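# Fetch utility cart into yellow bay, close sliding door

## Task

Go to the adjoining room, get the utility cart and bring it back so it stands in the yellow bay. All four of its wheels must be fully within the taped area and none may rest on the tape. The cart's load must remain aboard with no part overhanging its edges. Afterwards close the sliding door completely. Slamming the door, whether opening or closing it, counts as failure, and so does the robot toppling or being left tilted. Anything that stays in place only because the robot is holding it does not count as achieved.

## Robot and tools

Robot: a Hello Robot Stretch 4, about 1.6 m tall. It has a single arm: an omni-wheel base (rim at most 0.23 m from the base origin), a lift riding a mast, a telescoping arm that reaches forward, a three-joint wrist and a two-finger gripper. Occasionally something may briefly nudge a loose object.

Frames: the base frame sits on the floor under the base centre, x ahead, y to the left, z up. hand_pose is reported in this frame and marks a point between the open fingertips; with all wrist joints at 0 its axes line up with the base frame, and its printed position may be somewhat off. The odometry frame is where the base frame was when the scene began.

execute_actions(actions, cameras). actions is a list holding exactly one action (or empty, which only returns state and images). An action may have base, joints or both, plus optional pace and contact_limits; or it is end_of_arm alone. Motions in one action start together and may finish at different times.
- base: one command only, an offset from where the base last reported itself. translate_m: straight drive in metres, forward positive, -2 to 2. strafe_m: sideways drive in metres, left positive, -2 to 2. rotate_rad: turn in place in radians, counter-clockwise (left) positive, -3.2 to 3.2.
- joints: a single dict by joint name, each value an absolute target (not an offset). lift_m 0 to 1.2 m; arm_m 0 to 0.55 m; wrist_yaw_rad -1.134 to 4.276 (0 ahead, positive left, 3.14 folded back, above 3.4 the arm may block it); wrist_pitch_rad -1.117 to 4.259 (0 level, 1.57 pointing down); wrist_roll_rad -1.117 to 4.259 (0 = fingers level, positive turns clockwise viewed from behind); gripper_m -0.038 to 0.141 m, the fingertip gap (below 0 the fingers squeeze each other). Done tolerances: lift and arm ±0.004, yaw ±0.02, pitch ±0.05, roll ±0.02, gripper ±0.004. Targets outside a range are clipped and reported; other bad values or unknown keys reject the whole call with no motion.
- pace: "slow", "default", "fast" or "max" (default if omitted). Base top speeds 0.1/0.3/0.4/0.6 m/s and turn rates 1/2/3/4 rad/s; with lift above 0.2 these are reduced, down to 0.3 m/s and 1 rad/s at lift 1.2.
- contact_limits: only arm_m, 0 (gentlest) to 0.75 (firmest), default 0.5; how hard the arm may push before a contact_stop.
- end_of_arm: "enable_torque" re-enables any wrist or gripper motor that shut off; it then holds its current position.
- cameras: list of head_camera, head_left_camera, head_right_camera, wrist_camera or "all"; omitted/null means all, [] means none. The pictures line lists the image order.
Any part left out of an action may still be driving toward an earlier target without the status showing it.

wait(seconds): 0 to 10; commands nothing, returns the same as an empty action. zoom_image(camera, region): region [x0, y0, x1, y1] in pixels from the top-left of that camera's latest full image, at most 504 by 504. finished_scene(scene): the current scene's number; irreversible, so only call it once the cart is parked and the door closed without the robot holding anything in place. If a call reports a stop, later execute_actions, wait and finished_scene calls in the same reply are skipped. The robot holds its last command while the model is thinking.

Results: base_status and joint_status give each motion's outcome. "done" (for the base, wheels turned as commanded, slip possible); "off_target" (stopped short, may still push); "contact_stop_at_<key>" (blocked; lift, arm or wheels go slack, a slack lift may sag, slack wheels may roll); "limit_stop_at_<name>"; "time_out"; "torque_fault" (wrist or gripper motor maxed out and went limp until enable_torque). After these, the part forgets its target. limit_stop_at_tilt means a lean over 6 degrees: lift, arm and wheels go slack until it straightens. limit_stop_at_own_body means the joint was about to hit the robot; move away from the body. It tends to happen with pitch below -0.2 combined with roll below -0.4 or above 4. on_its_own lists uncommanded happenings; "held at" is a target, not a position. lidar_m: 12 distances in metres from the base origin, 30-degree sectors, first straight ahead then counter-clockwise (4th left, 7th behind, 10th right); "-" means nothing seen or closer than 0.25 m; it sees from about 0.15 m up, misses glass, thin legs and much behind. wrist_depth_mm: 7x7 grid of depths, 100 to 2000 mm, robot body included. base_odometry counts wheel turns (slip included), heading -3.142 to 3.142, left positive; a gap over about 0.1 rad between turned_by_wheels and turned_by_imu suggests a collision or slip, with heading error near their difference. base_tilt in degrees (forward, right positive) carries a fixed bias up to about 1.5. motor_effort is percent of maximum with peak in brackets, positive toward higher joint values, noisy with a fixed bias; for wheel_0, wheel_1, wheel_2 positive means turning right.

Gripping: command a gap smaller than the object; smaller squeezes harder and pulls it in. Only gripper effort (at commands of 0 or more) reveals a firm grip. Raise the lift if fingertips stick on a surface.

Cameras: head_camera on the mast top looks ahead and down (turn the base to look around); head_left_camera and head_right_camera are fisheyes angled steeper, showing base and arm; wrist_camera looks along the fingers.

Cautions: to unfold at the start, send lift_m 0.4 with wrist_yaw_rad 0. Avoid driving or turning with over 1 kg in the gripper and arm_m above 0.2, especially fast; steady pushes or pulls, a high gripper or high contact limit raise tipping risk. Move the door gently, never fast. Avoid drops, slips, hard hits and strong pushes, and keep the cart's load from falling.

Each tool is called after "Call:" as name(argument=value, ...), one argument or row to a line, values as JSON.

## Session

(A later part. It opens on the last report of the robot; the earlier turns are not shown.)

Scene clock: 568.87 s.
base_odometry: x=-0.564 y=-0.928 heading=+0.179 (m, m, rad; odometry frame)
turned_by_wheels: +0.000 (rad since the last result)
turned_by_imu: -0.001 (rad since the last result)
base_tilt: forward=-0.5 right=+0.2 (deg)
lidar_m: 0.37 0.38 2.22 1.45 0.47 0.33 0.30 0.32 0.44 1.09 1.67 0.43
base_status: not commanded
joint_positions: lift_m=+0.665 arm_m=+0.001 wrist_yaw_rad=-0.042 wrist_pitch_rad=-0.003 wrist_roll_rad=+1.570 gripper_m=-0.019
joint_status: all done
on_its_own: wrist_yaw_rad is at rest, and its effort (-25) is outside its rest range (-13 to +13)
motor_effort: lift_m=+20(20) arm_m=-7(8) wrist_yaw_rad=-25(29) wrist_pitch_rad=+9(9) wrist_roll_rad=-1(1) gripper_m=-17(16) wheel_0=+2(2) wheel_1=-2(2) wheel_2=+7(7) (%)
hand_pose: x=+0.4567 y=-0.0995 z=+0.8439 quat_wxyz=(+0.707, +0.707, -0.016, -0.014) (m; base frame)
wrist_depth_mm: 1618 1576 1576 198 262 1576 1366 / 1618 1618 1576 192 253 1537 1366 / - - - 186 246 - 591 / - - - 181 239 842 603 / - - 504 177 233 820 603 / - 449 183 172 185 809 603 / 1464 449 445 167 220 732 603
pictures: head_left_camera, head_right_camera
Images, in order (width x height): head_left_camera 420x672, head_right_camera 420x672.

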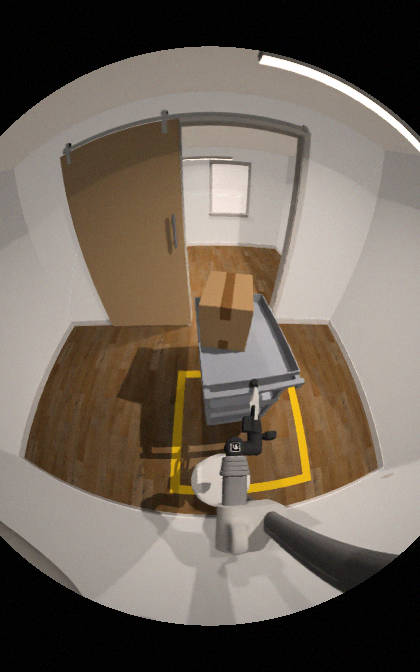

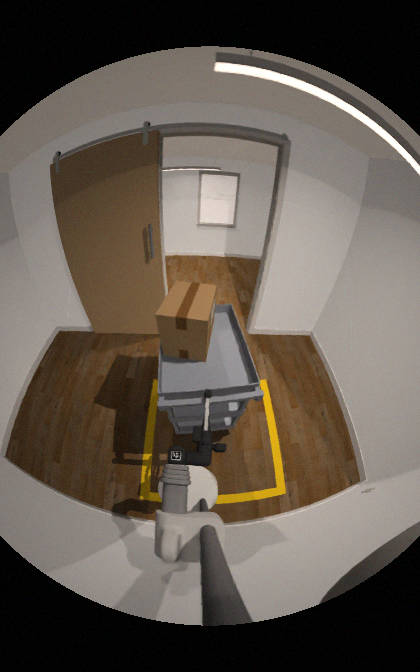

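Call:
execute_actions(
  actions=[
    {"joints":{"gripper_m":0.1}},
  ],
  cameras=[],
)

Call:
execute_actions(
  actions=[
    {"base":{"translate_m":-0.045},"pace":"slow"},
  ],
  cameras=[],
)

Call:
execute_actions(
  actions=[
    {"joints":{"wrist_yaw_rad":0.7}},
  ],
  cameras=["head_left_camera","head_camera"],
)

Scene clock: 583.03 s.
base_odometry: x=-0.564 y=-0.928 heading=+0.178 (m, m, rad; odometry frame)
turned_by_wheels: +0.000 (rad since the last result)
turned_by_imu: -0.002 (rad since the last result)
base_tilt: forward=-0.5 right=+0.3 (deg)
lidar_m: 0.38 0.40 2.21 1.45 0.45 0.32 0.29 0.32 0.43 1.09 1.65 0.46
base_status: not commanded
joint_positions: lift_m=+0.665 arm_m=+0.001 wrist_yaw_rad=-0.048 wrist_pitch_rad=-0.004 wrist_roll_rad=+1.570 gripper_m=+0.100
joint_status: all done
motor_effort: lift_m=+20(20) arm_m=-3(7) wrist_yaw_rad=-7(25) wrist_pitch_rad=+10(16) wrist_roll_rad=+0(1) gripper_m=+1(19) wheel_0=+3(2) wheel_1=-2(2) wheel_2=+1(7) (%)
hand_pose: x=+0.4554 y=-0.1012 z=+0.8442 quat_wxyz=(+0.707, +0.707, -0.018, -0.016) (m; base frame)
wrist_depth_mm: 1618 1618 1618 210 272 1537 1281 / 1618 1618 1576 203 264 1537 1366 / - - - 196 256 - 580 / - - - 190 248 842 609 / - - 530 185 241 842 603 / - 455 197 180 233 809 597 / 1464 459 455 149 226 788 597
pictures: none
No camera images: the call's "cameras" was empty. Leave "cameras" out to get every camera's image.

Scene clock: 584.67 s.
base_odometry: x=-0.608 y=-0.936 heading=+0.178 (m, m, rad; odometry frame)
turned_by_wheels: +0.000 (rad since the last result)
turned_by_imu: +0.000 (rad since the last result)
base_tilt: forward=-0.4 right=+0.2 (deg)
lidar_m: 0.41 1.73 2.21 1.26 0.40 0.27 0.26 0.26 0.36 0.95 1.66 0.49
base_status: done
joint_positions: lift_m=+0.665 arm_m=+0.001 wrist_yaw_rad=-0.050 wrist_pitch_rad=+0.002 wrist_roll_rad=+1.570 gripper_m=+0.100
joint_status: not commanded
motor_effort: lift_m=+20(20) arm_m=-3(3) wrist_yaw_rad=-2(7) wrist_pitch_rad=-7(11) wrist_roll_rad=+0(0) gripper_m=-3(3) wheel_0=-1(3) wheel_1=-2(7) wheel_2=+3(8) (%)
hand_pose: x=+0.4553 y=-0.1017 z=+0.8425 quat_wxyz=(+0.707, +0.707, -0.017, -0.018) (m; base frame)
wrist_depth_mm: 1661 1618 1618 319 325 334 332 / 1661 1618 1618 312 317 1618 1336 / - - - 303 306 - 580 / - - - 294 297 866 591 / - - 569 231 287 878 591 / - - 199 225 213 778 591 / 1464 508 504 145 272 768 585
pictures: none
No camera images: the call's "cameras" was empty. Leave "cameras" out to get every camera's image.

Scene clock: 585.67 s.
base_odometry: x=-0.608 y=-0.936 heading=+0.178 (m, m, rad; odometry frame)
turned_by_wheels: +0.000 (rad since the last result)
turned_by_imu: +0.000 (rad since the last result)
base_tilt: forward=-0.3 right=+0.2 (deg)
lidar_m: 0.42 1.70 2.22 1.22 0.40 0.27 0.25 0.27 0.40 0.95 1.66 0.46
base_status: not commanded
joint_positions: lift_m=+0.665 arm_m=+0.001 wrist_yaw_rad=+0.700 wrist_pitch_rad=+0.002 wrist_roll_rad=+1.570 gripper_m=+0.100
joint_status: all done
motor_effort: lift_m=+20(20) arm_m=-3(3) wrist_yaw_rad=-1(4) wrist_pitch_rad=-7(7) wrist_roll_rad=+0(0) gripper_m=-3(2) wheel_0=-1(0) wheel_1=-2(2) wheel_2=+3(3) (%)
hand_pose: x=+0.4485 y=+0.1189 z=+0.8425 quat_wxyz=(+0.665, +0.664, +0.243, +0.242) (m; base frame)
wrist_depth_mm: 1464 410 404 125 177 715 603 / 1499 1430 455 134 190 1397 559 / 1661 1618 1618 145 206 1576 1366 / 1863 1808 1808 158 224 248 248 / - - - 174 236 1808 1255 / - - 199 189 189 1808 1366 / - - - 146 - 1808 1336
pictures: head_camera, head_left_camera
Images, in order (width x height): head_camera 420x560, head_left_camera 420x672.

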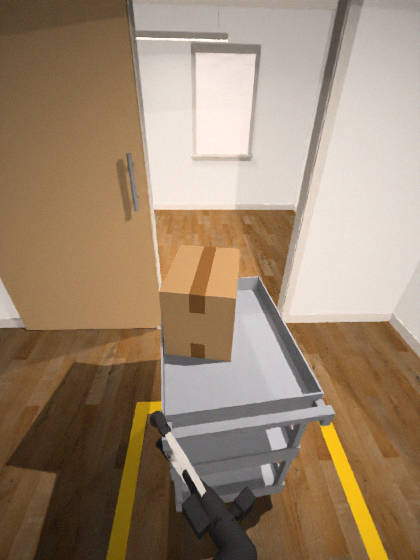

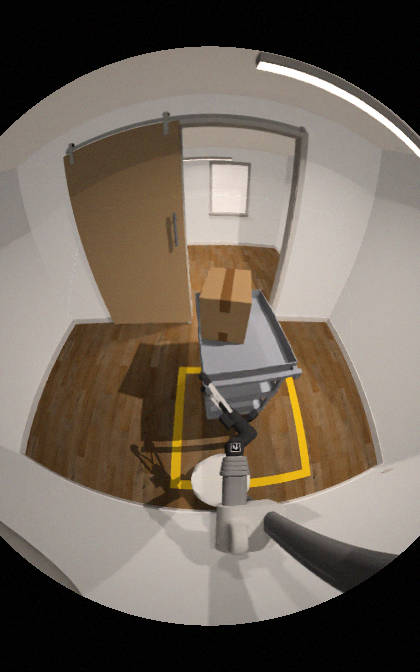

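Call:
execute_actions(
  actions=[
    {"base":{"strafe_m":0.75},"joints":{"wrist_yaw_rad":1.2},"pace":"slow"},
  ],
  cameras=[],
)

Call:
execute_actions(
  actions=[
    {"base":{"translate_m":0.52},"joints":{"lift_m":1.0,"wrist_pitch_rad":1.57,"wrist_roll_rad":0,"wrist_yaw_rad":0,"gripper_m":0.08}},
  ],
  cameras=[],
)

Call:
execute_actions(
  actions=[
    {"base":{"rotate_rad":-1.57}},
  ],
)

Scene clock: 610.23 s.
base_odometry: x=-0.742 y=-0.198 heading=+0.178 (m, m, rad; odometry frame)
turned_by_wheels: +0.000 (rad since the last result)
turned_by_imu: -0.006 (rad since the last result)
base_tilt: forward=-0.4 right=+0.2 (deg)
lidar_m: 1.63 1.69 1.45 1.37 0.44 0.30 0.28 0.30 0.42 1.02 0.76 0.86
base_status: done
joint_positions: lift_m=+0.665 arm_m=+0.001 wrist_yaw_rad=+1.200 wrist_pitch_rad=+0.002 wrist_roll_rad=+1.570 gripper_m=+0.100
joint_status: all done
motor_effort: lift_m=+20(20) arm_m=-3(3) wrist_yaw_rad=-2(0) wrist_pitch_rad=-6(8) wrist_roll_rad=+0(1) gripper_m=-1(2) wheel_0=-1(6) wheel_1=+3(7) wheel_2=+0(2) (%)
hand_pose: x=+0.3575 y=+0.2372 z=+0.8425 quat_wxyz=(+0.584, +0.583, +0.400, +0.399) (m; base frame)
wrist_depth_mm: 1863 1808 1808 1808 1808 1708 1397 / 1808 1808 1863 1756 1756 1756 1366 / 1708 1756 1661 1708 1661 1661 1366 / 1618 1576 1618 1537 1576 1537 1366 / 1464 1464 1464 1464 1430 1430 1366 / 1397 1366 200 1366 213 1366 1336 / 1336 1336 1308 146 1281 1281 1281
pictures: none
No camera images: the call's "cameras" was empty. Leave "cameras" out to get every camera's image.

Scene clock: 613.43 s.
base_odometry: x=-0.230 y=-0.106 heading=+0.179 (m, m, rad; odometry frame)
turned_by_wheels: +0.000 (rad since the last result)
turned_by_imu: -0.002 (rad since the last result)
base_tilt: forward=-0.5 right=+0.3 (deg)
lidar_m: 1.12 1.16 1.44 1.38 1.22 0.86 0.79 0.83 1.13 0.59 0.61 0.76
base_status: done
joint_positions: lift_m=+1.000 arm_m=+0.001 wrist_yaw_rad=+0.000 wrist_pitch_rad=+1.570 wrist_roll_rad=+0.000 gripper_m=+0.080
joint_status: all done
motor_effort: lift_m=+22(24) arm_m=-3(3) wrist_yaw_rad=-2(9) wrist_pitch_rad=+1(4) wrist_roll_rad=-1(2) gripper_m=-3(2) wheel_0=+2(5) wheel_1=+2(13) wheel_2=+1(10) (%)
hand_pose: x=+0.1718 y=-0.0874 z=+0.8894 quat_wxyz=(+0.707, +0.000, +0.707, +0.000) (m; base frame)
wrist_depth_mm: 1182 1160 1160 1118 1138 1138 904 / 1138 1160 1138 1138 1138 1118 960 / 1160 1138 1160 1138 1118 1138 960 / 1160 1160 1138 1118 1138 1118 976 / 1160 1138 917 917 1118 1138 960 / 1160 1160 199 904 199 1138 960 / 1160 1118 1138 143 1098 1118 1118
pictures: none
No camera images: the call's "cameras" was empty. Leave "cameras" out to get every camera's image.

Scene clock: 615.70 s.
base_odometry: x=-0.230 y=-0.106 heading=-1.391 (m, m, rad; odometry frame)
turned_by_wheels: -1.569 (rad since the last result)
turned_by_imu: -1.580 (rad since the last result)
base_tilt: forward=-0.4 right=+0.2 (deg)
lidar_m: 0.60 0.61 0.77 1.11 1.15 1.48 1.40 1.22 0.86 0.80 0.85 1.12
base_status: done
joint_positions: lift_m=+1.000 arm_m=+0.001 wrist_yaw_rad=+0.000 wrist_pitch_rad=+1.570 wrist_roll_rad=+0.000 gripper_m=+0.080
joint_status: not commanded
motor_effort: lift_m=+21(22) arm_m=-3(4) wrist_yaw_rad=-2(2) wrist_pitch_rad=+1(0) wrist_roll_rad=-1(2) gripper_m=-3(4) wheel_0=+2(5) wheel_1=+2(11) wheel_2=+3(8) (%)
hand_pose: x=+0.1718 y=-0.0874 z=+0.8894 quat_wxyz=(+0.707, +0.000, +0.707, +0.000) (m; base frame)
wrist_depth_mm: 1008 991 991 1138 1118 1118 1098 / 1160 1160 1160 1138 1118 1118 1098 / 1160 1160 1138 1118 1138 1118 1098 / 1160 1160 1160 1138 1138 1118 1118 / 1160 1160 917 917 1138 1098 1118 / 1160 1160 199 904 199 1118 1118 / 1138 1138 1160 143 1118 1098 1098
pictures: head_camera, head_left_camera, head_right_camera, wrist_camera
Images, in order (width x height): head_camera 420x560, head_left_camera 420x672, head_right_camera 420x672, wrist_camera 616x392.

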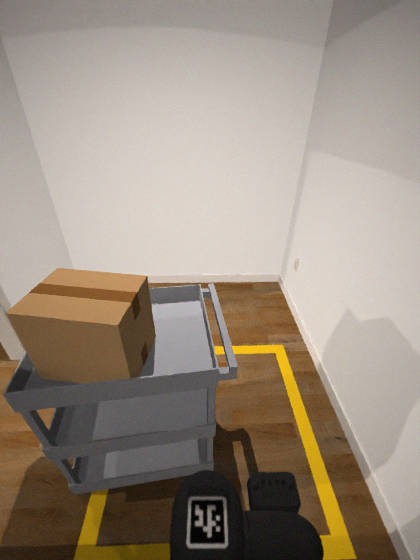

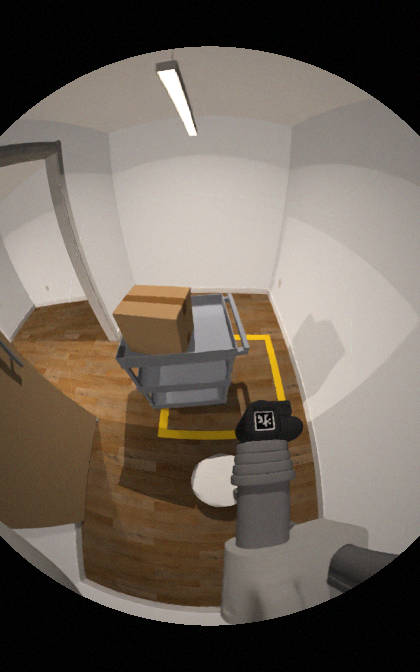

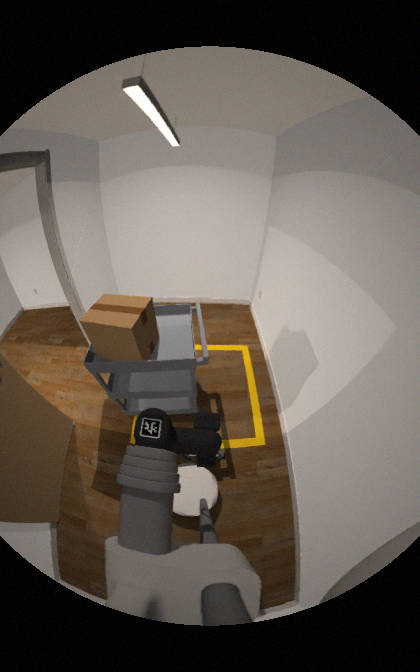

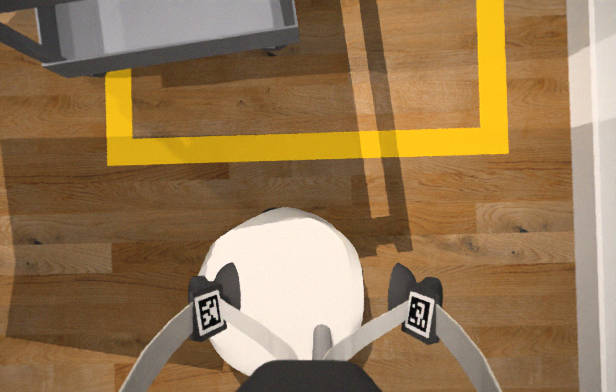

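Call:
execute_actions(
  actions=[
    {"joints":{"arm_m":0.4,"lift_m":1.03},"pace":"slow"},
  ],
  cameras=["wrist_camera","head_camera"],
)

Scene clock: 635.13 s.
base_odometry: x=-0.230 y=-0.106 heading=-1.391 (m, m, rad; odometry frame)
turned_by_wheels: +0.000 (rad since the last result)
turned_by_imu: -0.002 (rad since the last result)
base_tilt: forward=-0.4 right=+0.2 (deg)
lidar_m: 0.61 0.61 0.76 1.12 1.16 1.49 1.39 1.20 0.83 0.81 0.82 1.12
base_status: not commanded
joint_positions: lift_m=+1.030 arm_m=+0.399 wrist_yaw_rad=+0.000 wrist_pitch_rad=+1.570 wrist_roll_rad=+0.000 gripper_m=+0.080
joint_status: all done
motor_effort: lift_m=+22(24) arm_m=+6(7) wrist_yaw_rad=-2(2) wrist_pitch_rad=+4(0) wrist_roll_rad=-1(1) gripper_m=-4(2) wheel_0=+2(2) wheel_1=+2(2) wheel_2=+2(3) (%)
hand_pose: x=+0.5702 y=-0.0874 z=+0.9193 quat_wxyz=(+0.707, +0.000, +0.707, +0.000) (m; base frame)
wrist_depth_mm: 357 355 351 1008 1160 1138 1098 / 357 357 353 654 1160 1138 1118 / 357 355 353 676 1160 1138 1118 / 357 357 353 1160 1160 1160 1118 / 1182 1182 1182 1182 1138 1138 1118 / 1182 1182 198 1160 199 1160 1138 / 1182 1160 1160 143 1160 1138 1118
pictures: head_camera, wrist_camera
Images, in order (width x height): head_camera 420x560, wrist_camera 616x392.

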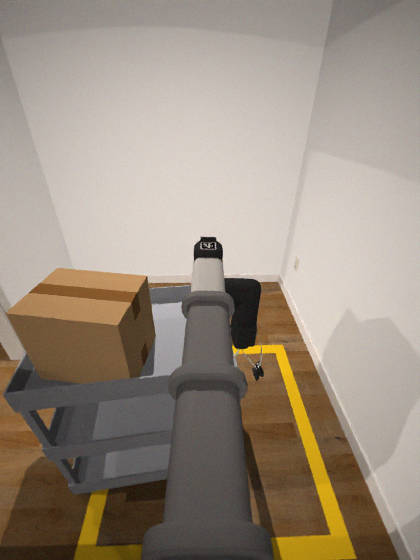

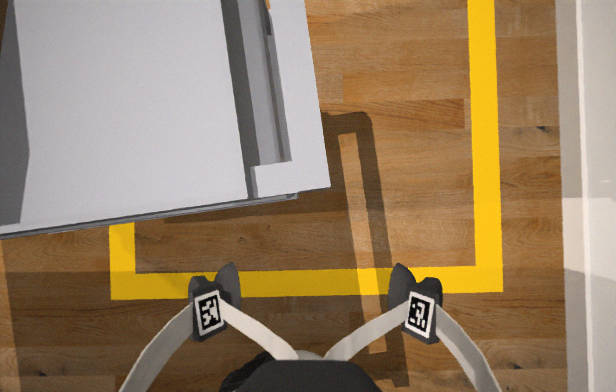

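Call:
execute_actions(
  actions=[
    {"base":{"translate_m":0.15},"joints":{"arm_m":0.52},"pace":"slow"},
  ],
  cameras=["wrist_camera"],
)

Scene clock: 648.00 s.
base_odometry: x=-0.203 y=-0.253 heading=-1.391 (m, m, rad; odometry frame)
turned_by_wheels: +0.000 (rad since the last result)
turned_by_imu: -0.002 (rad since the last result)
base_tilt: forward=-0.4 right=+0.2 (deg)
lidar_m: 0.46 0.45 0.57 1.09 1.16 1.63 1.53 1.21 0.85 0.79 0.84 1.12
base_status: done
joint_positions: lift_m=+1.030 arm_m=+0.519 wrist_yaw_rad=+0.000 wrist_pitch_rad=+1.570 wrist_roll_rad=+0.000 gripper_m=+0.080
joint_status: all done
motor_effort: lift_m=+23(23) arm_m=+6(6) wrist_yaw_rad=-3(2) wrist_pitch_rad=+0(0) wrist_roll_rad=-1(1) gripper_m=-5(3) wheel_0=+2(5) wheel_1=+2(4) wheel_2=-3(7) (%)
hand_pose: x=+0.6902 y=-0.0874 z=+0.9193 quat_wxyz=(+0.707, +0.000, +0.707, +0.000) (m; base frame)
wrist_depth_mm: 357 355 315 1160 1160 1160 1098 / 355 353 297 1160 1138 1138 1098 / 357 355 286 1182 1160 1138 1098 / 357 355 314 1160 1160 1138 1118 / 355 355 304 1138 1160 1138 1118 / 355 351 199 1160 199 1138 1118 / 357 353 351 143 1138 1138 1118
pictures: wrist_camera
Images, in order (width x height): wrist_camera 616x392.

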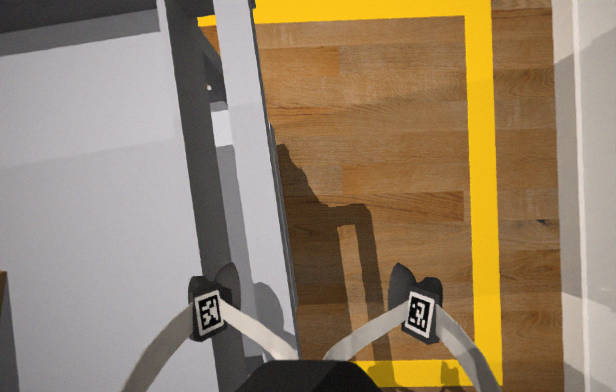

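Call:
execute_actions(
  actions=[
    {"base":{"strafe_m":0.035},"pace":"slow"},
  ],
  cameras=["wrist_camera"],
)

Scene clock: 674.63 s.
base_odometry: x=-0.169 y=-0.247 heading=-1.391 (m, m, rad; odometry frame)
turned_by_wheels: +0.000 (rad since the last result)
turned_by_imu: -0.002 (rad since the last result)
base_tilt: forward=-0.3 right=+0.2 (deg)
lidar_m: 0.45 0.46 0.57 1.06 1.12 1.61 1.55 1.26 0.88 0.83 0.86 1.13
base_status: done
joint_positions: lift_m=+1.030 arm_m=+0.519 wrist_yaw_rad=+0.000 wrist_pitch_rad=+1.570 wrist_roll_rad=+0.000 gripper_m=+0.080
joint_status: not commanded
motor_effort: lift_m=+23(23) arm_m=+6(5) wrist_yaw_rad=-2(2) wrist_pitch_rad=+0(1) wrist_roll_rad=-1(1) gripper_m=-3(1) wheel_0=-2(5) wheel_1=+3(6) wheel_2=+0(2) (%)
hand_pose: x=+0.6902 y=-0.0874 z=+0.9193 quat_wxyz=(+0.707, +0.000, +0.707, +0.000) (m; base frame)
wrist_depth_mm: 351 355 355 1160 1160 1160 1138 / 357 355 353 1160 1160 1160 1118 / 359 355 353 683 1160 1160 1138 / 355 355 353 627 1160 1138 1138 / 355 353 351 683 1138 1138 1138 / 355 353 199 347 199 1138 1138 / 353 351 351 143 1138 1138 1138
pictures: wrist_camera
Images, in order (width x height): wrist_camera 616x392.

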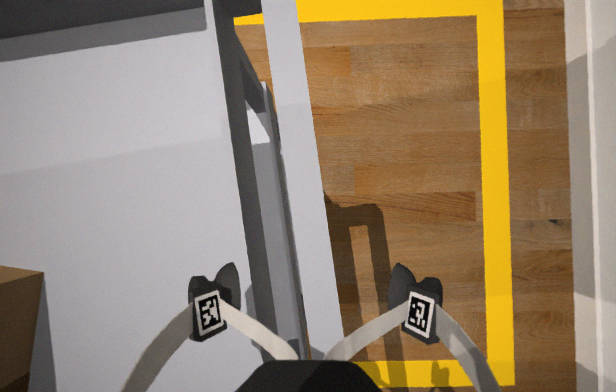

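Call:
execute_actions(
  actions=[
    {"joints":{"gripper_m":0.06,"lift_m":0.925}},
  ],
  cameras=["wrist_camera"],
)

Call:
execute_actions(
  actions=[
    {"joints":{"gripper_m":0.015}},
  ],
  cameras=[],
)

Call:
execute_actions(
  actions=[
    {"base":{"strafe_m":-0.2},"pace":"slow"},
  ],
  cameras=["wrist_camera","head_camera"],
)

Scene clock: 690.93 s.
base_odometry: x=-0.169 y=-0.247 heading=-1.391 (m, m, rad; odometry frame)
turned_by_wheels: +0.000 (rad since the last result)
turned_by_imu: -0.002 (rad since the last result)
base_tilt: forward=-0.4 right=+0.2 (deg)
lidar_m: 0.44 0.46 0.55 1.06 1.14 1.59 1.55 1.27 0.87 0.83 0.85 1.16
base_status: not commanded
joint_positions: lift_m=+0.971 arm_m=+0.519 wrist_yaw_rad=+0.000 wrist_pitch_rad=+1.574 wrist_roll_rad=-0.001 gripper_m=+0.060
joint_status: lift_m contact_stop (moved -0.059 of -0.105); the others done
on_its_own: lift_m is slack since a contact_stop (your +0.925 is given up)
motor_effort: lift_m=+11(18) arm_m=+6(5) wrist_yaw_rad=-2(2) wrist_pitch_rad=-12(18) wrist_roll_rad=+4(4) gripper_m=+0(1) wheel_0=-2(2) wheel_1=+2(3) wheel_2=-3(3) (%)
hand_pose: x=+0.6891 y=-0.0874 z=+0.8608 quat_wxyz=(+0.706, -0.001, +0.708, +0.001) (m; base frame)
wrist_depth_mm: 306 303 300 1118 1098 1098 1098 / 304 303 301 1098 1118 1098 1098 / 303 303 301 229 1118 1078 1098 / 304 301 300 228 1098 1098 1098 / 303 301 300 554 1098 1098 1098 / 301 300 194 227 195 1098 1098 / 301 300 298 144 1098 1078 1098
pictures: wrist_camera
Images, in order (width x height): wrist_camera 616x392.

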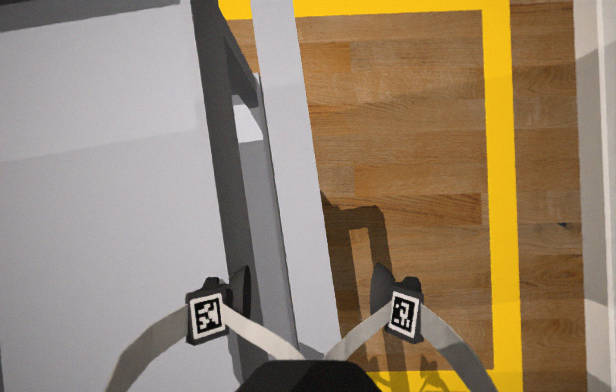

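not run: a stop came earlier in this reply.

not run: a stop came earlier in this reply.

Call:
execute_actions(
  actions=[
    {"joints":{"lift_m":1.0,"gripper_m":0.05},"base":{"strafe_m":-0.015},"pace":"slow"},
  ],
  cameras=[],
)

Call:
execute_actions(
  actions=[
    {"joints":{"lift_m":0.93}},
  ],
  cameras=["wrist_camera"],
)

Scene clock: 696.97 s.
base_odometry: x=-0.183 y=-0.250 heading=-1.391 (m, m, rad; odometry frame)
turned_by_wheels: +0.000 (rad since the last result)
turned_by_imu: -0.001 (rad since the last result)
base_tilt: forward=-0.4 right=+0.2 (deg)
lidar_m: 0.45 0.45 0.58 1.08 1.15 1.60 1.54 1.22 0.86 0.82 0.85 1.12
base_status: done
joint_positions: lift_m=+1.000 arm_m=+0.519 wrist_yaw_rad=+0.000 wrist_pitch_rad=+1.570 wrist_roll_rad=+0.000 gripper_m=+0.050
joint_status: all done
motor_effort: lift_m=+22(22) arm_m=+6(6) wrist_yaw_rad=-2(2) wrist_pitch_rad=-1(5) wrist_roll_rad=+1(2) gripper_m=-2(4) wheel_0=+1(4) wheel_1=-2(7) wheel_2=+0(1) (%)
hand_pose: x=+0.6902 y=-0.0874 z=+0.8893 quat_wxyz=(+0.707, +0.000, +0.707, +0.000) (m; base frame)
wrist_depth_mm: 327 325 285 1138 1118 1138 1098 / 327 325 290 1138 1138 1118 1098 / 325 324 314 1138 1138 1118 1118 / 325 324 322 1138 1138 1118 1138 / 325 324 322 647 1138 1118 1098 / 325 322 197 647 196 1118 1118 / 325 324 320 144 1138 1118 1118
pictures: none
No camera images: the call's "cameras" was empty. Leave "cameras" out to get every camera's image.

Scene clock: 698.23 s.
base_odometry: x=-0.183 y=-0.250 heading=-1.391 (m, m, rad; odometry frame)
turned_by_wheels: +0.000 (rad since the last result)
turned_by_imu: +0.000 (rad since the last result)
base_tilt: forward=-0.4 right=+0.2 (deg)
lidar_m: 0.44 0.46 0.56 1.07 1.13 1.61 1.54 1.24 0.87 0.81 0.85 1.12
base_status: not commanded
joint_positions: lift_m=+0.930 arm_m=+0.519 wrist_yaw_rad=+0.000 wrist_pitch_rad=+1.570 wrist_roll_rad=+0.000 gripper_m=+0.050
joint_status: all done
motor_effort: lift_m=+13(21) arm_m=+6(6) wrist_yaw_rad=-2(2) wrist_pitch_rad=-1(1) wrist_roll_rad=+1(0) gripper_m=-5(4) wheel_0=+1(1) wheel_1=-2(2) wheel_2=+0(0) (%)
hand_pose: x=+0.6902 y=-0.0874 z=+0.8201 quat_wxyz=(+0.707, +0.000, +0.707, +0.000) (m; base frame)
wrist_depth_mm: 255 227 181 1060 1060 1042 1042 / 255 253 232 1060 1060 1042 1042 / 254 253 224 1060 1042 1042 1042 / 255 253 229 1060 1060 1042 1042 / 254 253 231 1042 1060 1042 1042 / 254 253 188 180 196 1042 1042 / 254 253 214 149 1060 1042 1025
pictures: wrist_camera
Images, in order (width x height): wrist_camera 616x392.

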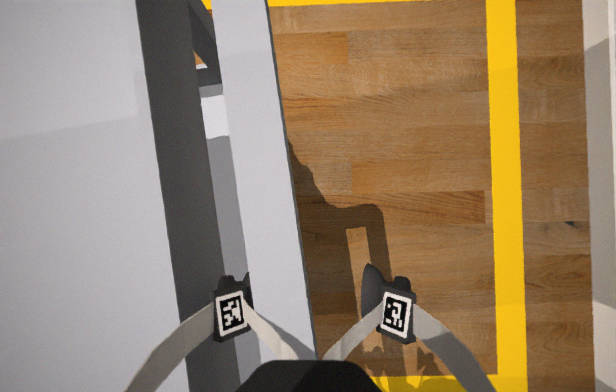

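Left finger is in the gap.

Call:
execute_actions(
  actions=[
    {"base":{"strafe_m":-0.2},"pace":"slow"},
  ],
  cameras=["wrist_camera","head_camera"],
)

Scene clock: 704.87 s.
base_odometry: x=-0.380 y=-0.286 heading=-1.391 (m, m, rad; odometry frame)
turned_by_wheels: +0.000 (rad since the last result)
turned_by_imu: +0.002 (rad since the last result)
base_tilt: forward=-0.4 right=+0.2 (deg)
lidar_m: 0.45 0.46 0.57 1.27 1.35 1.61 1.54 0.94 0.65 0.62 0.64 0.88
base_status: done
joint_positions: lift_m=+0.930 arm_m=+0.519 wrist_yaw_rad=+0.000 wrist_pitch_rad=+1.571 wrist_roll_rad=+0.000 gripper_m=+0.050
joint_status: not commanded
motor_effort: lift_m=+13(13) arm_m=+6(6) wrist_yaw_rad=-2(2) wrist_pitch_rad=+0(3) wrist_roll_rad=+1(1) gripper_m=-7(9) wheel_0=+4(20) wheel_1=-3(9) wheel_2=+1(6) (%)
hand_pose: x=+0.6900 y=-0.0874 z=+0.8201 quat_wxyz=(+0.707, +0.000, +0.707, +0.000) (m; base frame)
wrist_depth_mm: 255 224 181 1060 1060 1060 831 / 255 226 181 1060 1042 1042 842 / 254 220 229 1060 1060 1042 842 / 256 253 223 1060 1060 1042 842 / 255 253 224 1060 1042 1042 842 / 255 253 188 1042 196 1042 842 / 255 253 212 149 1060 1025 866
pictures: head_camera, wrist_camera
Images, in order (width x height): head_camera 420x560, wrist_camera 616x392.

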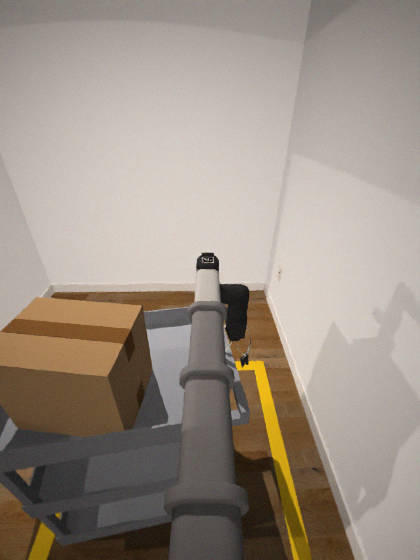

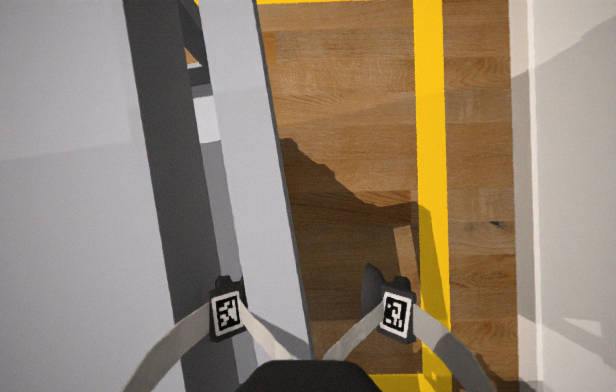

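Call:
execute_actions(
  actions=[
    {"base":{"strafe_m":-0.17},"pace":"slow"},
  ],
)

Scene clock: 712.43 s.
base_odometry: x=-0.547 y=-0.316 heading=-1.390 (m, m, rad; odometry frame)
turned_by_wheels: +0.000 (rad since the last result)
turned_by_imu: +0.002 (rad since the last result)
base_tilt: forward=-0.4 right=+0.2 (deg)
lidar_m: 0.45 0.46 0.56 1.42 1.52 1.62 1.53 0.70 0.48 0.45 0.46 0.63
base_status: done
joint_positions: lift_m=+0.930 arm_m=+0.519 wrist_yaw_rad=+0.000 wrist_pitch_rad=+1.571 wrist_roll_rad=+0.000 gripper_m=+0.050
joint_status: not commanded
motor_effort: lift_m=+13(13) arm_m=+5(5) wrist_yaw_rad=-2(2) wrist_pitch_rad=-5(5) wrist_roll_rad=+0(1) gripper_m=-6(8) wheel_0=+4(18) wheel_1=-2(7) wheel_2=+3(5) (%)
hand_pose: x=+0.6900 y=-0.0874 z=+0.8201 quat_wxyz=(+0.707, +0.000, +0.707, +0.000) (m; base frame)
wrist_depth_mm: 255 227 181 1060 1060 842 564 / 255 224 181 1060 1060 842 569 / 255 220 181 1060 1060 854 574 / 255 253 224 1042 1060 866 574 / 254 252 228 1060 1060 878 574 / 254 252 188 1042 196 866 580 / 254 252 216 149 1060 707 585
pictures: head_camera, head_left_camera, head_right_camera, wrist_camera
Images, in order (width x height): head_camera 420x560, head_left_camera 420x672, head_right_camera 420x672, wrist_camera 616x392.

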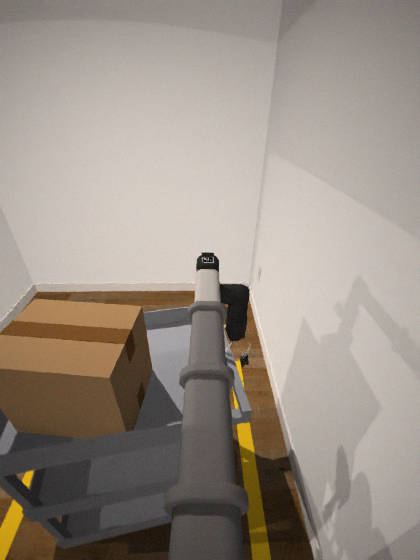

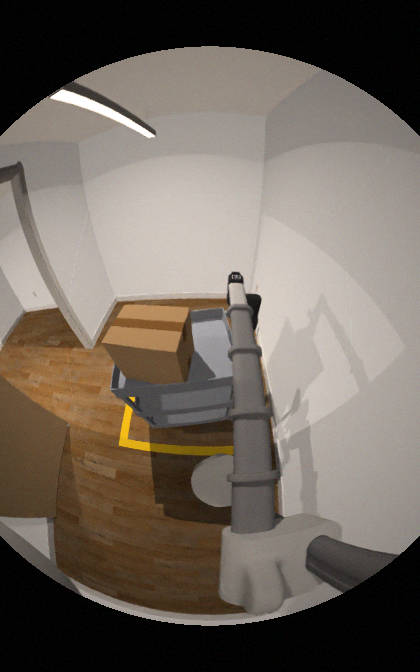

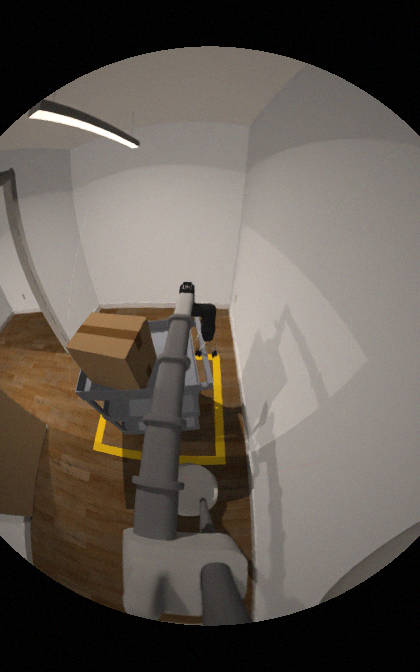

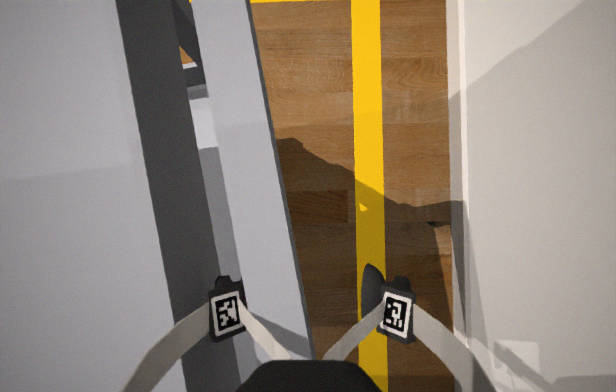

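Call:
zoom_image(
  camera="head_left_camera",
  region=[80,360,260,480],
)

Call:
zoom_image(
  camera="head_right_camera",
  region=[70,340,250,480],
)

Region (80, 360, 260, 480) of head_left_camera's 420x672 image, scaled by 2.800, with more detail than that image has.

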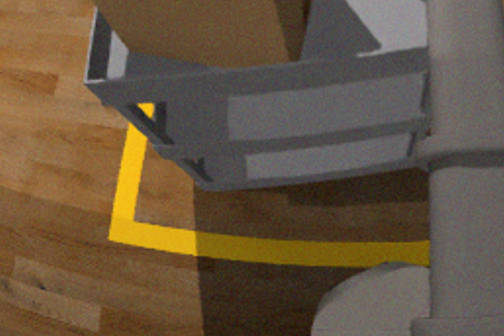

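Region (70, 340, 250, 480) of head_right_camera's 420x672 image, scaled by 2.800, with more detail than that image has.

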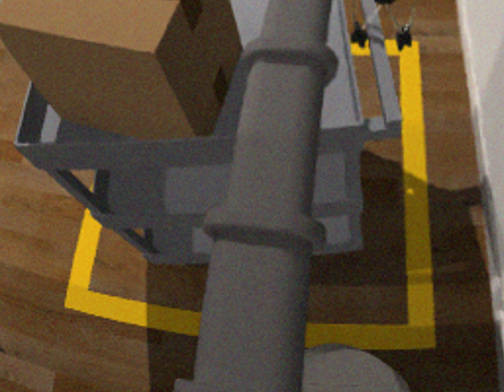

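Call:
execute_actions(
  actions=[
    {"joints":{"gripper_m":0.0}},
  ],
  cameras=[],
)

Call:
execute_actions(
  actions=[
    {"joints":{"arm_m":0.46},"pace":"slow"},
  ],
)

Scene clock: 728.37 s.
base_odometry: x=-0.547 y=-0.316 heading=-1.390 (m, m, rad; odometry frame)
turned_by_wheels: +0.000 (rad since the last result)
turned_by_imu: -0.001 (rad since the last result)
base_tilt: forward=-0.4 right=+0.1 (deg)
lidar_m: 0.45 0.46 0.53 1.43 1.54 1.62 1.53 0.70 0.48 0.44 0.47 0.63
base_status: not commanded
joint_positions: lift_m=+0.930 arm_m=+0.519 wrist_yaw_rad=+0.000 wrist_pitch_rad=+1.570 wrist_roll_rad=+0.000 gripper_m=+0.000
joint_status: all done
motor_effort: lift_m=+17(17) arm_m=+6(5) wrist_yaw_rad=-2(2) wrist_pitch_rad=+0(4) wrist_roll_rad=+2(1) gripper_m=-11(15) wheel_0=+5(8) wheel_1=+0(2) wheel_2=+3(3) (%)
hand_pose: x=+0.6902 y=-0.0874 z=+0.8198 quat_wxyz=(+0.707, +0.000, +0.707, +0.000) (m; base frame)
wrist_depth_mm: 252 250 236 1060 1042 854 569 / 252 250 236 1060 1042 854 569 / 252 251 236 1042 1042 866 574 / 252 251 231 176 1060 866 574 / 251 249 227 177 1060 878 580 / 251 250 185 176 199 866 585 / 251 250 190 176 1060 759 585
pictures: none
No camera images: the call's "cameras" was empty. Leave "cameras" out to get every camera's image.

Scene clock: 730.20 s.
base_odometry: x=-0.547 y=-0.316 heading=-1.391 (m, m, rad; odometry frame)
turned_by_wheels: +0.000 (rad since the last result)
turned_by_imu: -0.001 (rad since the last result)
base_tilt: forward=-0.5 right=+0.2 (deg)
lidar_m: 0.41 0.42 0.53 1.44 1.53 1.62 1.52 0.68 0.47 0.45 0.46 0.65
base_status: not commanded
joint_positions: lift_m=+0.930 arm_m=+0.461 wrist_yaw_rad=+0.002 wrist_pitch_rad=+1.564 wrist_roll_rad=+0.000 gripper_m=+0.000
joint_status: all done
motor_effort: lift_m=+17(17) arm_m=-6(7) wrist_yaw_rad=-8(9) wrist_pitch_rad=+15(21) wrist_roll_rad=+1(1) gripper_m=-11(13) wheel_0=+0(5) wheel_1=+0(0) wheel_2=+2(3) (%)
hand_pose: x=+0.6341 y=-0.0874 z=+0.8198 quat_wxyz=(+0.709, -0.001, +0.705, +0.001) (m; base frame)
wrist_depth_mm: 253 252 255 178 1060 854 569 / 252 251 246 178 1042 854 564 / 253 251 232 178 1060 854 574 / 253 250 250 177 1042 866 574 / 252 250 236 177 1042 866 580 / 251 249 183 176 189 878 580 / 251 250 185 143 1042 723 585
pictures: head_camera, head_left_camera, head_right_camera, wrist_camera
Images, in order (width x height): head_camera 420x560, head_left_camera 420x672, head_right_camera 420x672, wrist_camera 616x392.

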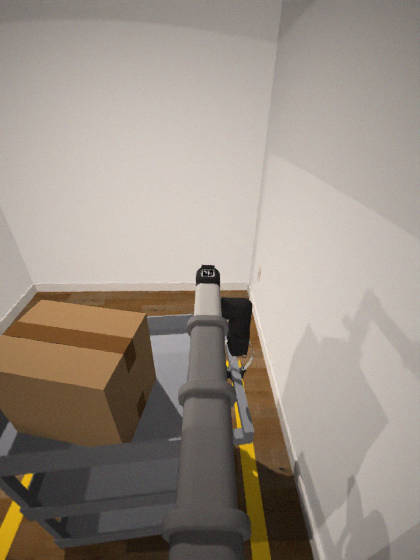

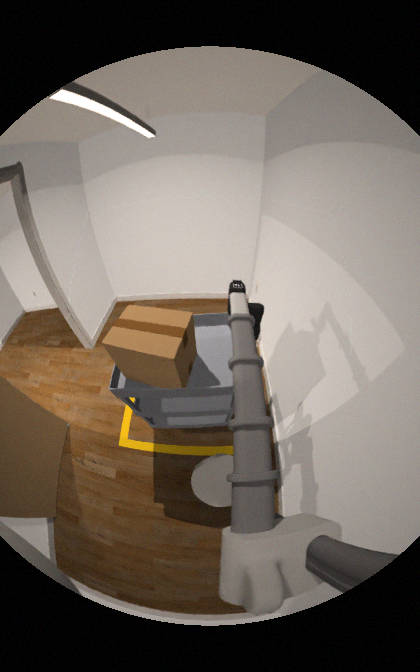

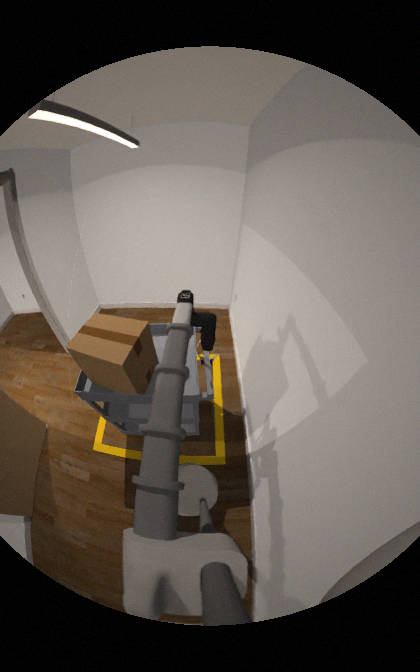

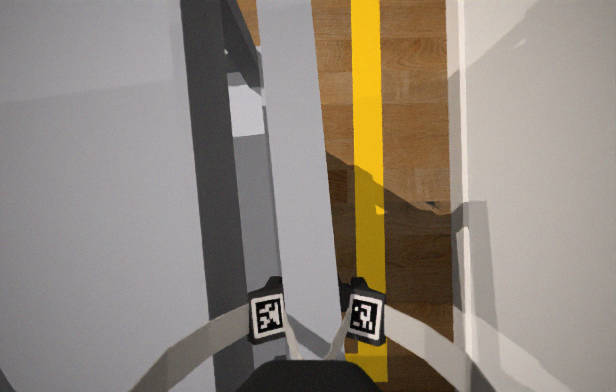

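Call:
execute_actions(
  actions=[
    {"joints":{"arm_m":0.435},"pace":"slow"},
  ],
  cameras=[],
)

Call:
execute_actions(
  actions=[
    {"joints":{"gripper_m":0.05}},
  ],
  cameras=[],
)

Call:
execute_actions(
  actions=[
    {"joints":{"lift_m":1.05}},
  ],
  cameras=["wrist_camera"],
)

Call:
execute_actions(
  actions=[
    {"joints":{"arm_m":0.55}},
  ],
  cameras=["wrist_camera","head_left_camera"],
)

Scene clock: 744.20 s.
base_odometry: x=-0.547 y=-0.316 heading=-1.391 (m, m, rad; odometry frame)
turned_by_wheels: +0.000 (rad since the last result)
turned_by_imu: -0.001 (rad since the last result)
base_tilt: forward=-0.3 right=+0.2 (deg)
lidar_m: 0.39 0.40 0.54 1.44 1.51 1.62 1.53 0.67 0.48 0.45 0.47 0.63
base_status: not commanded
joint_positions: lift_m=+0.930 arm_m=+0.436 wrist_yaw_rad=+0.002 wrist_pitch_rad=+1.565 wrist_roll_rad=+0.000 gripper_m=+0.000
joint_status: all done
motor_effort: lift_m=+17(17) arm_m=-7(7) wrist_yaw_rad=-7(9) wrist_pitch_rad=+15(22) wrist_roll_rad=+1(1) gripper_m=-12(10) wheel_0=+0(0) wheel_1=+0(0) wheel_2=+2(3) (%)
hand_pose: x=+0.6090 y=-0.0874 z=+0.8198 quat_wxyz=(+0.709, -0.001, +0.705, +0.001) (m; base frame)
wrist_depth_mm: 254 252 251 178 1042 854 569 / 253 252 251 177 1060 854 569 / 252 251 246 178 1060 854 574 / 252 251 236 177 1060 866 574 / 252 250 232 177 1042 878 580 / 252 250 196 177 189 878 580 / 251 250 187 148 1042 715 580
pictures: none
No camera images: the call's "cameras" was empty. Leave "cameras" out to get every camera's image.

Scene clock: 745.50 s.
base_odometry: x=-0.547 y=-0.316 heading=-1.391 (m, m, rad; odometry frame)
turned_by_wheels: +0.000 (rad since the last result)
turned_by_imu: +0.000 (rad since the last result)
base_tilt: forward=-0.4 right=+0.2 (deg)
lidar_m: 0.40 0.41 0.53 1.43 1.53 1.62 1.53 0.67 0.48 0.45 0.47 0.63
base_status: not commanded
joint_positions: lift_m=+0.930 arm_m=+0.436 wrist_yaw_rad=+0.000 wrist_pitch_rad=+1.570 wrist_roll_rad=+0.000 gripper_m=+0.050
joint_status: all done
motor_effort: lift_m=+17(17) arm_m=-6(7) wrist_yaw_rad=-3(7) wrist_pitch_rad=+2(14) wrist_roll_rad=+1(0) gripper_m=-2(12) wheel_0=+0(0) wheel_1=+0(0) wheel_2=+1(2) (%)
hand_pose: x=+0.6073 y=-0.0874 z=+0.8198 quat_wxyz=(+0.708, +0.000, +0.707, +0.000) (m; base frame)
wrist_depth_mm: 254 254 254 180 1060 842 564 / 254 254 252 180 1060 842 564 / 254 253 249 180 1042 842 569 / 254 253 239 180 1060 854 574 / 254 252 251 180 1042 866 574 / 254 252 194 179 196 878 574 / 254 252 213 145 1060 707 574
pictures: none
No camera images: the call's "cameras" was empty. Leave "cameras" out to get every camera's image.

Scene clock: 747.03 s.
base_odometry: x=-0.547 y=-0.316 heading=-1.391 (m, m, rad; odometry frame)
turned_by_wheels: +0.000 (rad since the last result)
turned_by_imu: +0.000 (rad since the last result)
base_tilt: forward=-0.4 right=+0.2 (deg)
lidar_m: 0.39 0.41 0.53 1.43 1.53 1.62 1.52 0.68 0.48 0.44 0.47 0.63
base_status: not commanded
joint_positions: lift_m=+1.050 arm_m=+0.436 wrist_yaw_rad=+0.000 wrist_pitch_rad=+1.570 wrist_roll_rad=+0.000 gripper_m=+0.050
joint_status: all done
motor_effort: lift_m=+22(21) arm_m=-6(5) wrist_yaw_rad=-2(3) wrist_pitch_rad=+1(1) wrist_roll_rad=+1(1) gripper_m=-6(5) wheel_0=+1(1) wheel_1=+0(0) wheel_2=+1(2) (%)
hand_pose: x=+0.6072 y=-0.0874 z=+0.9394 quat_wxyz=(+0.708, +0.000, +0.707, +0.000) (m; base frame)
wrist_depth_mm: 379 377 375 1182 1182 854 569 / 377 377 373 585 1182 854 569 / 377 377 373 634 1160 854 574 / 379 375 373 699 1182 866 574 / 364 375 373 392 1160 866 580 / 375 375 198 364 196 878 580 / 375 375 373 144 1160 715 585
pictures: wrist_camera
Images, in order (width x height): wrist_camera 616x392.

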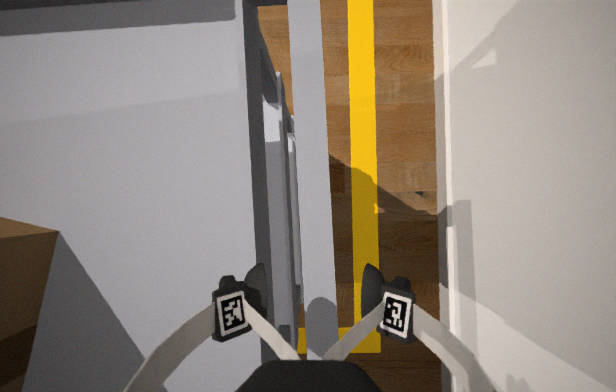

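Scene clock: 748.37 s.
base_odometry: x=-0.547 y=-0.316 heading=-1.391 (m, m, rad; odometry frame)
turned_by_wheels: +0.000 (rad since the last result)
turned_by_imu: +0.000 (rad since the last result)
base_tilt: forward=-0.3 right=+0.2 (deg)
lidar_m: 0.39 0.41 0.52 1.43 1.52 1.62 1.53 0.69 0.47 0.44 0.47 0.62
base_status: not commanded
joint_positions: lift_m=+1.050 arm_m=+0.546 wrist_yaw_rad=+0.000 wrist_pitch_rad=+1.570 wrist_roll_rad=+0.000 gripper_m=+0.050
joint_status: all done
joint sent to its limit — the command would take arm_m past its upper limit, so that joint was sent only as far as its limit.
motor_effort: lift_m=+22(22) arm_m=+6(7) wrist_yaw_rad=-2(3) wrist_pitch_rad=-2(2) wrist_roll_rad=+1(1) gripper_m=-2(2) wheel_0=+1(0) wheel_1=+0(0) wheel_2=+1(1) (%)
hand_pose: x=+0.7176 y=-0.0874 z=+0.9394 quat_wxyz=(+0.707, +0.000, +0.707, +0.000) (m; base frame)
wrist_depth_mm: 1205 1205 1182 1182 1160 842 564 / 1205 1205 357 1182 1182 854 564 / 377 377 373 1205 1182 842 569 / 377 375 373 640 1182 866 574 / 375 375 373 627 1182 866 574 / 375 375 197 699 196 878 580 / 370 373 370 144 1160 707 580
pictures: head_left_camera, wrist_camera
Images, in order (width x height): head_left_camera 420x672, wrist_camera 616x392.

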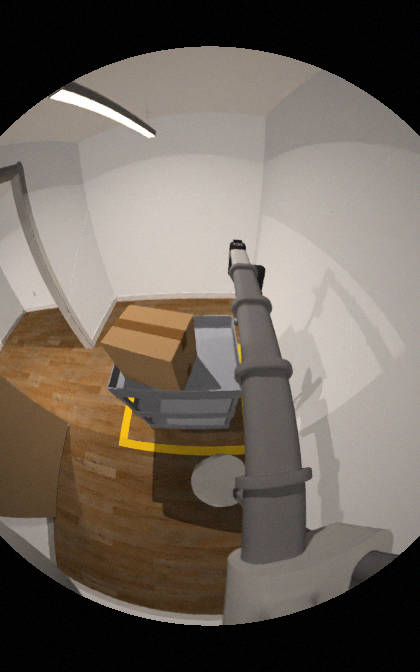

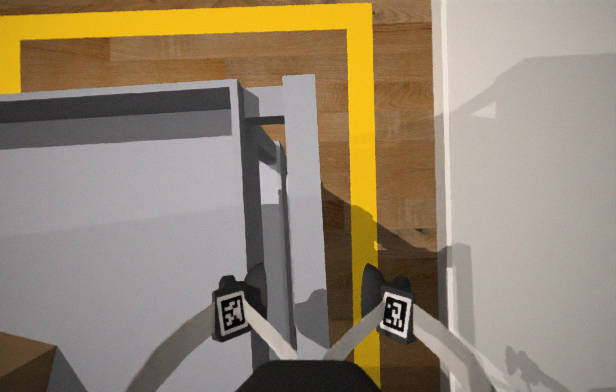

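Call:
execute_actions(
  actions=[
    {"joints":{"arm_m":0.436}},
  ],
  cameras=[],
)

Call:
execute_actions(
  actions=[
    {"joints":{"lift_m":0.93}},
  ],
  cameras=[],
)

Call:
execute_actions(
  actions=[
    {"base":{"strafe_m":-0.08},"pace":"slow"},
  ],
  cameras=["wrist_camera"],
)

Call:
execute_actions(
  actions=[
    {"base":{"strafe_m":0.008},"pace":"slow"},
  ],
  cameras=[],
)

Call:
execute_actions(
  actions=[
    {"joints":{"lift_m":1.05}},
  ],
  cameras=["wrist_camera"],
)

Call:
execute_actions(
  actions=[
    {"joints":{"arm_m":0.3},"base":{"strafe_m":0.8}},
  ],
)

Scene clock: 768.03 s.
base_odometry: x=-0.547 y=-0.316 heading=-1.391 (m, m, rad; odometry frame)
turned_by_wheels: +0.000 (rad since the last result)
turned_by_imu: -0.001 (rad since the last result)
base_tilt: forward=-0.5 right=+0.3 (deg)
lidar_m: 0.39 0.39 0.54 1.44 1.53 1.60 1.54 0.67 0.49 0.45 0.46 0.65
base_status: not commanded
joint_positions: lift_m=+1.050 arm_m=+0.437 wrist_yaw_rad=+0.000 wrist_pitch_rad=+1.570 wrist_roll_rad=+0.000 gripper_m=+0.050
joint_status: all done
motor_effort: lift_m=+22(22) arm_m=-5(5) wrist_yaw_rad=-2(2) wrist_pitch_rad=-1(2) wrist_roll_rad=+1(1) gripper_m=-6(6) wheel_0=+1(1) wheel_1=+0(0) wheel_2=+1(1) (%)
hand_pose: x=+0.6081 y=-0.0874 z=+0.9394 quat_wxyz=(+0.707, +0.000, +0.707, +0.000) (m; base frame)
wrist_depth_mm: 379 377 375 1182 1182 842 564 / 377 375 373 585 1160 854 569 / 377 377 373 627 1182 854 580 / 377 377 373 699 1182 866 574 / 368 373 373 699 1160 878 580 / 377 375 198 366 196 878 585 / 375 373 370 144 1182 715 591
pictures: none
No camera images: the call's "cameras" was empty. Leave "cameras" out to get every camera's image.

Scene clock: 769.47 s.
base_odometry: x=-0.547 y=-0.316 heading=-1.391 (m, m, rad; odometry frame)
turned_by_wheels: +0.000 (rad since the last result)
turned_by_imu: -0.003 (rad since the last result)
base_tilt: forward=-0.3 right=+0.2 (deg)
lidar_m: 0.40 0.42 0.54 1.44 1.54 1.62 1.53 0.69 0.49 0.45 0.47 0.63
base_status: not commanded
joint_positions: lift_m=+0.978 arm_m=+0.437 wrist_yaw_rad=+0.000 wrist_pitch_rad=+1.570 wrist_roll_rad=+0.000 gripper_m=+0.050
joint_status: lift_m contact_stop (moved -0.072 of -0.120)
on_its_own: lift_m is slack since a contact_stop (your +0.930 is given up)
motor_effort: lift_m=+13(20) arm_m=-4(5) wrist_yaw_rad=-2(1) wrist_pitch_rad=+0(13) wrist_roll_rad=+1(1) gripper_m=-3(6) wheel_0=-2(2) wheel_1=+0(0) wheel_2=-3(4) (%)
hand_pose: x=+0.6080 y=-0.0874 z=+0.8676 quat_wxyz=(+0.707, +0.000, +0.707, +0.000) (m; base frame)
wrist_depth_mm: 310 309 307 1118 1118 831 559 / 310 309 307 234 1118 831 569 / 309 307 306 634 1098 854 569 / 310 307 306 597 1118 854 574 / 309 306 304 554 1118 866 574 / 307 306 193 231 196 866 574 / 307 306 303 149 1098 707 580
pictures: none
No camera images: the call's "cameras" was empty. Leave "cameras" out to get every camera's image.

not run: a stop came earlier in this reply.

not run: a stop came earlier in this reply.

not run: a stop came earlier in this reply.

not run: a stop came earlier in this reply.


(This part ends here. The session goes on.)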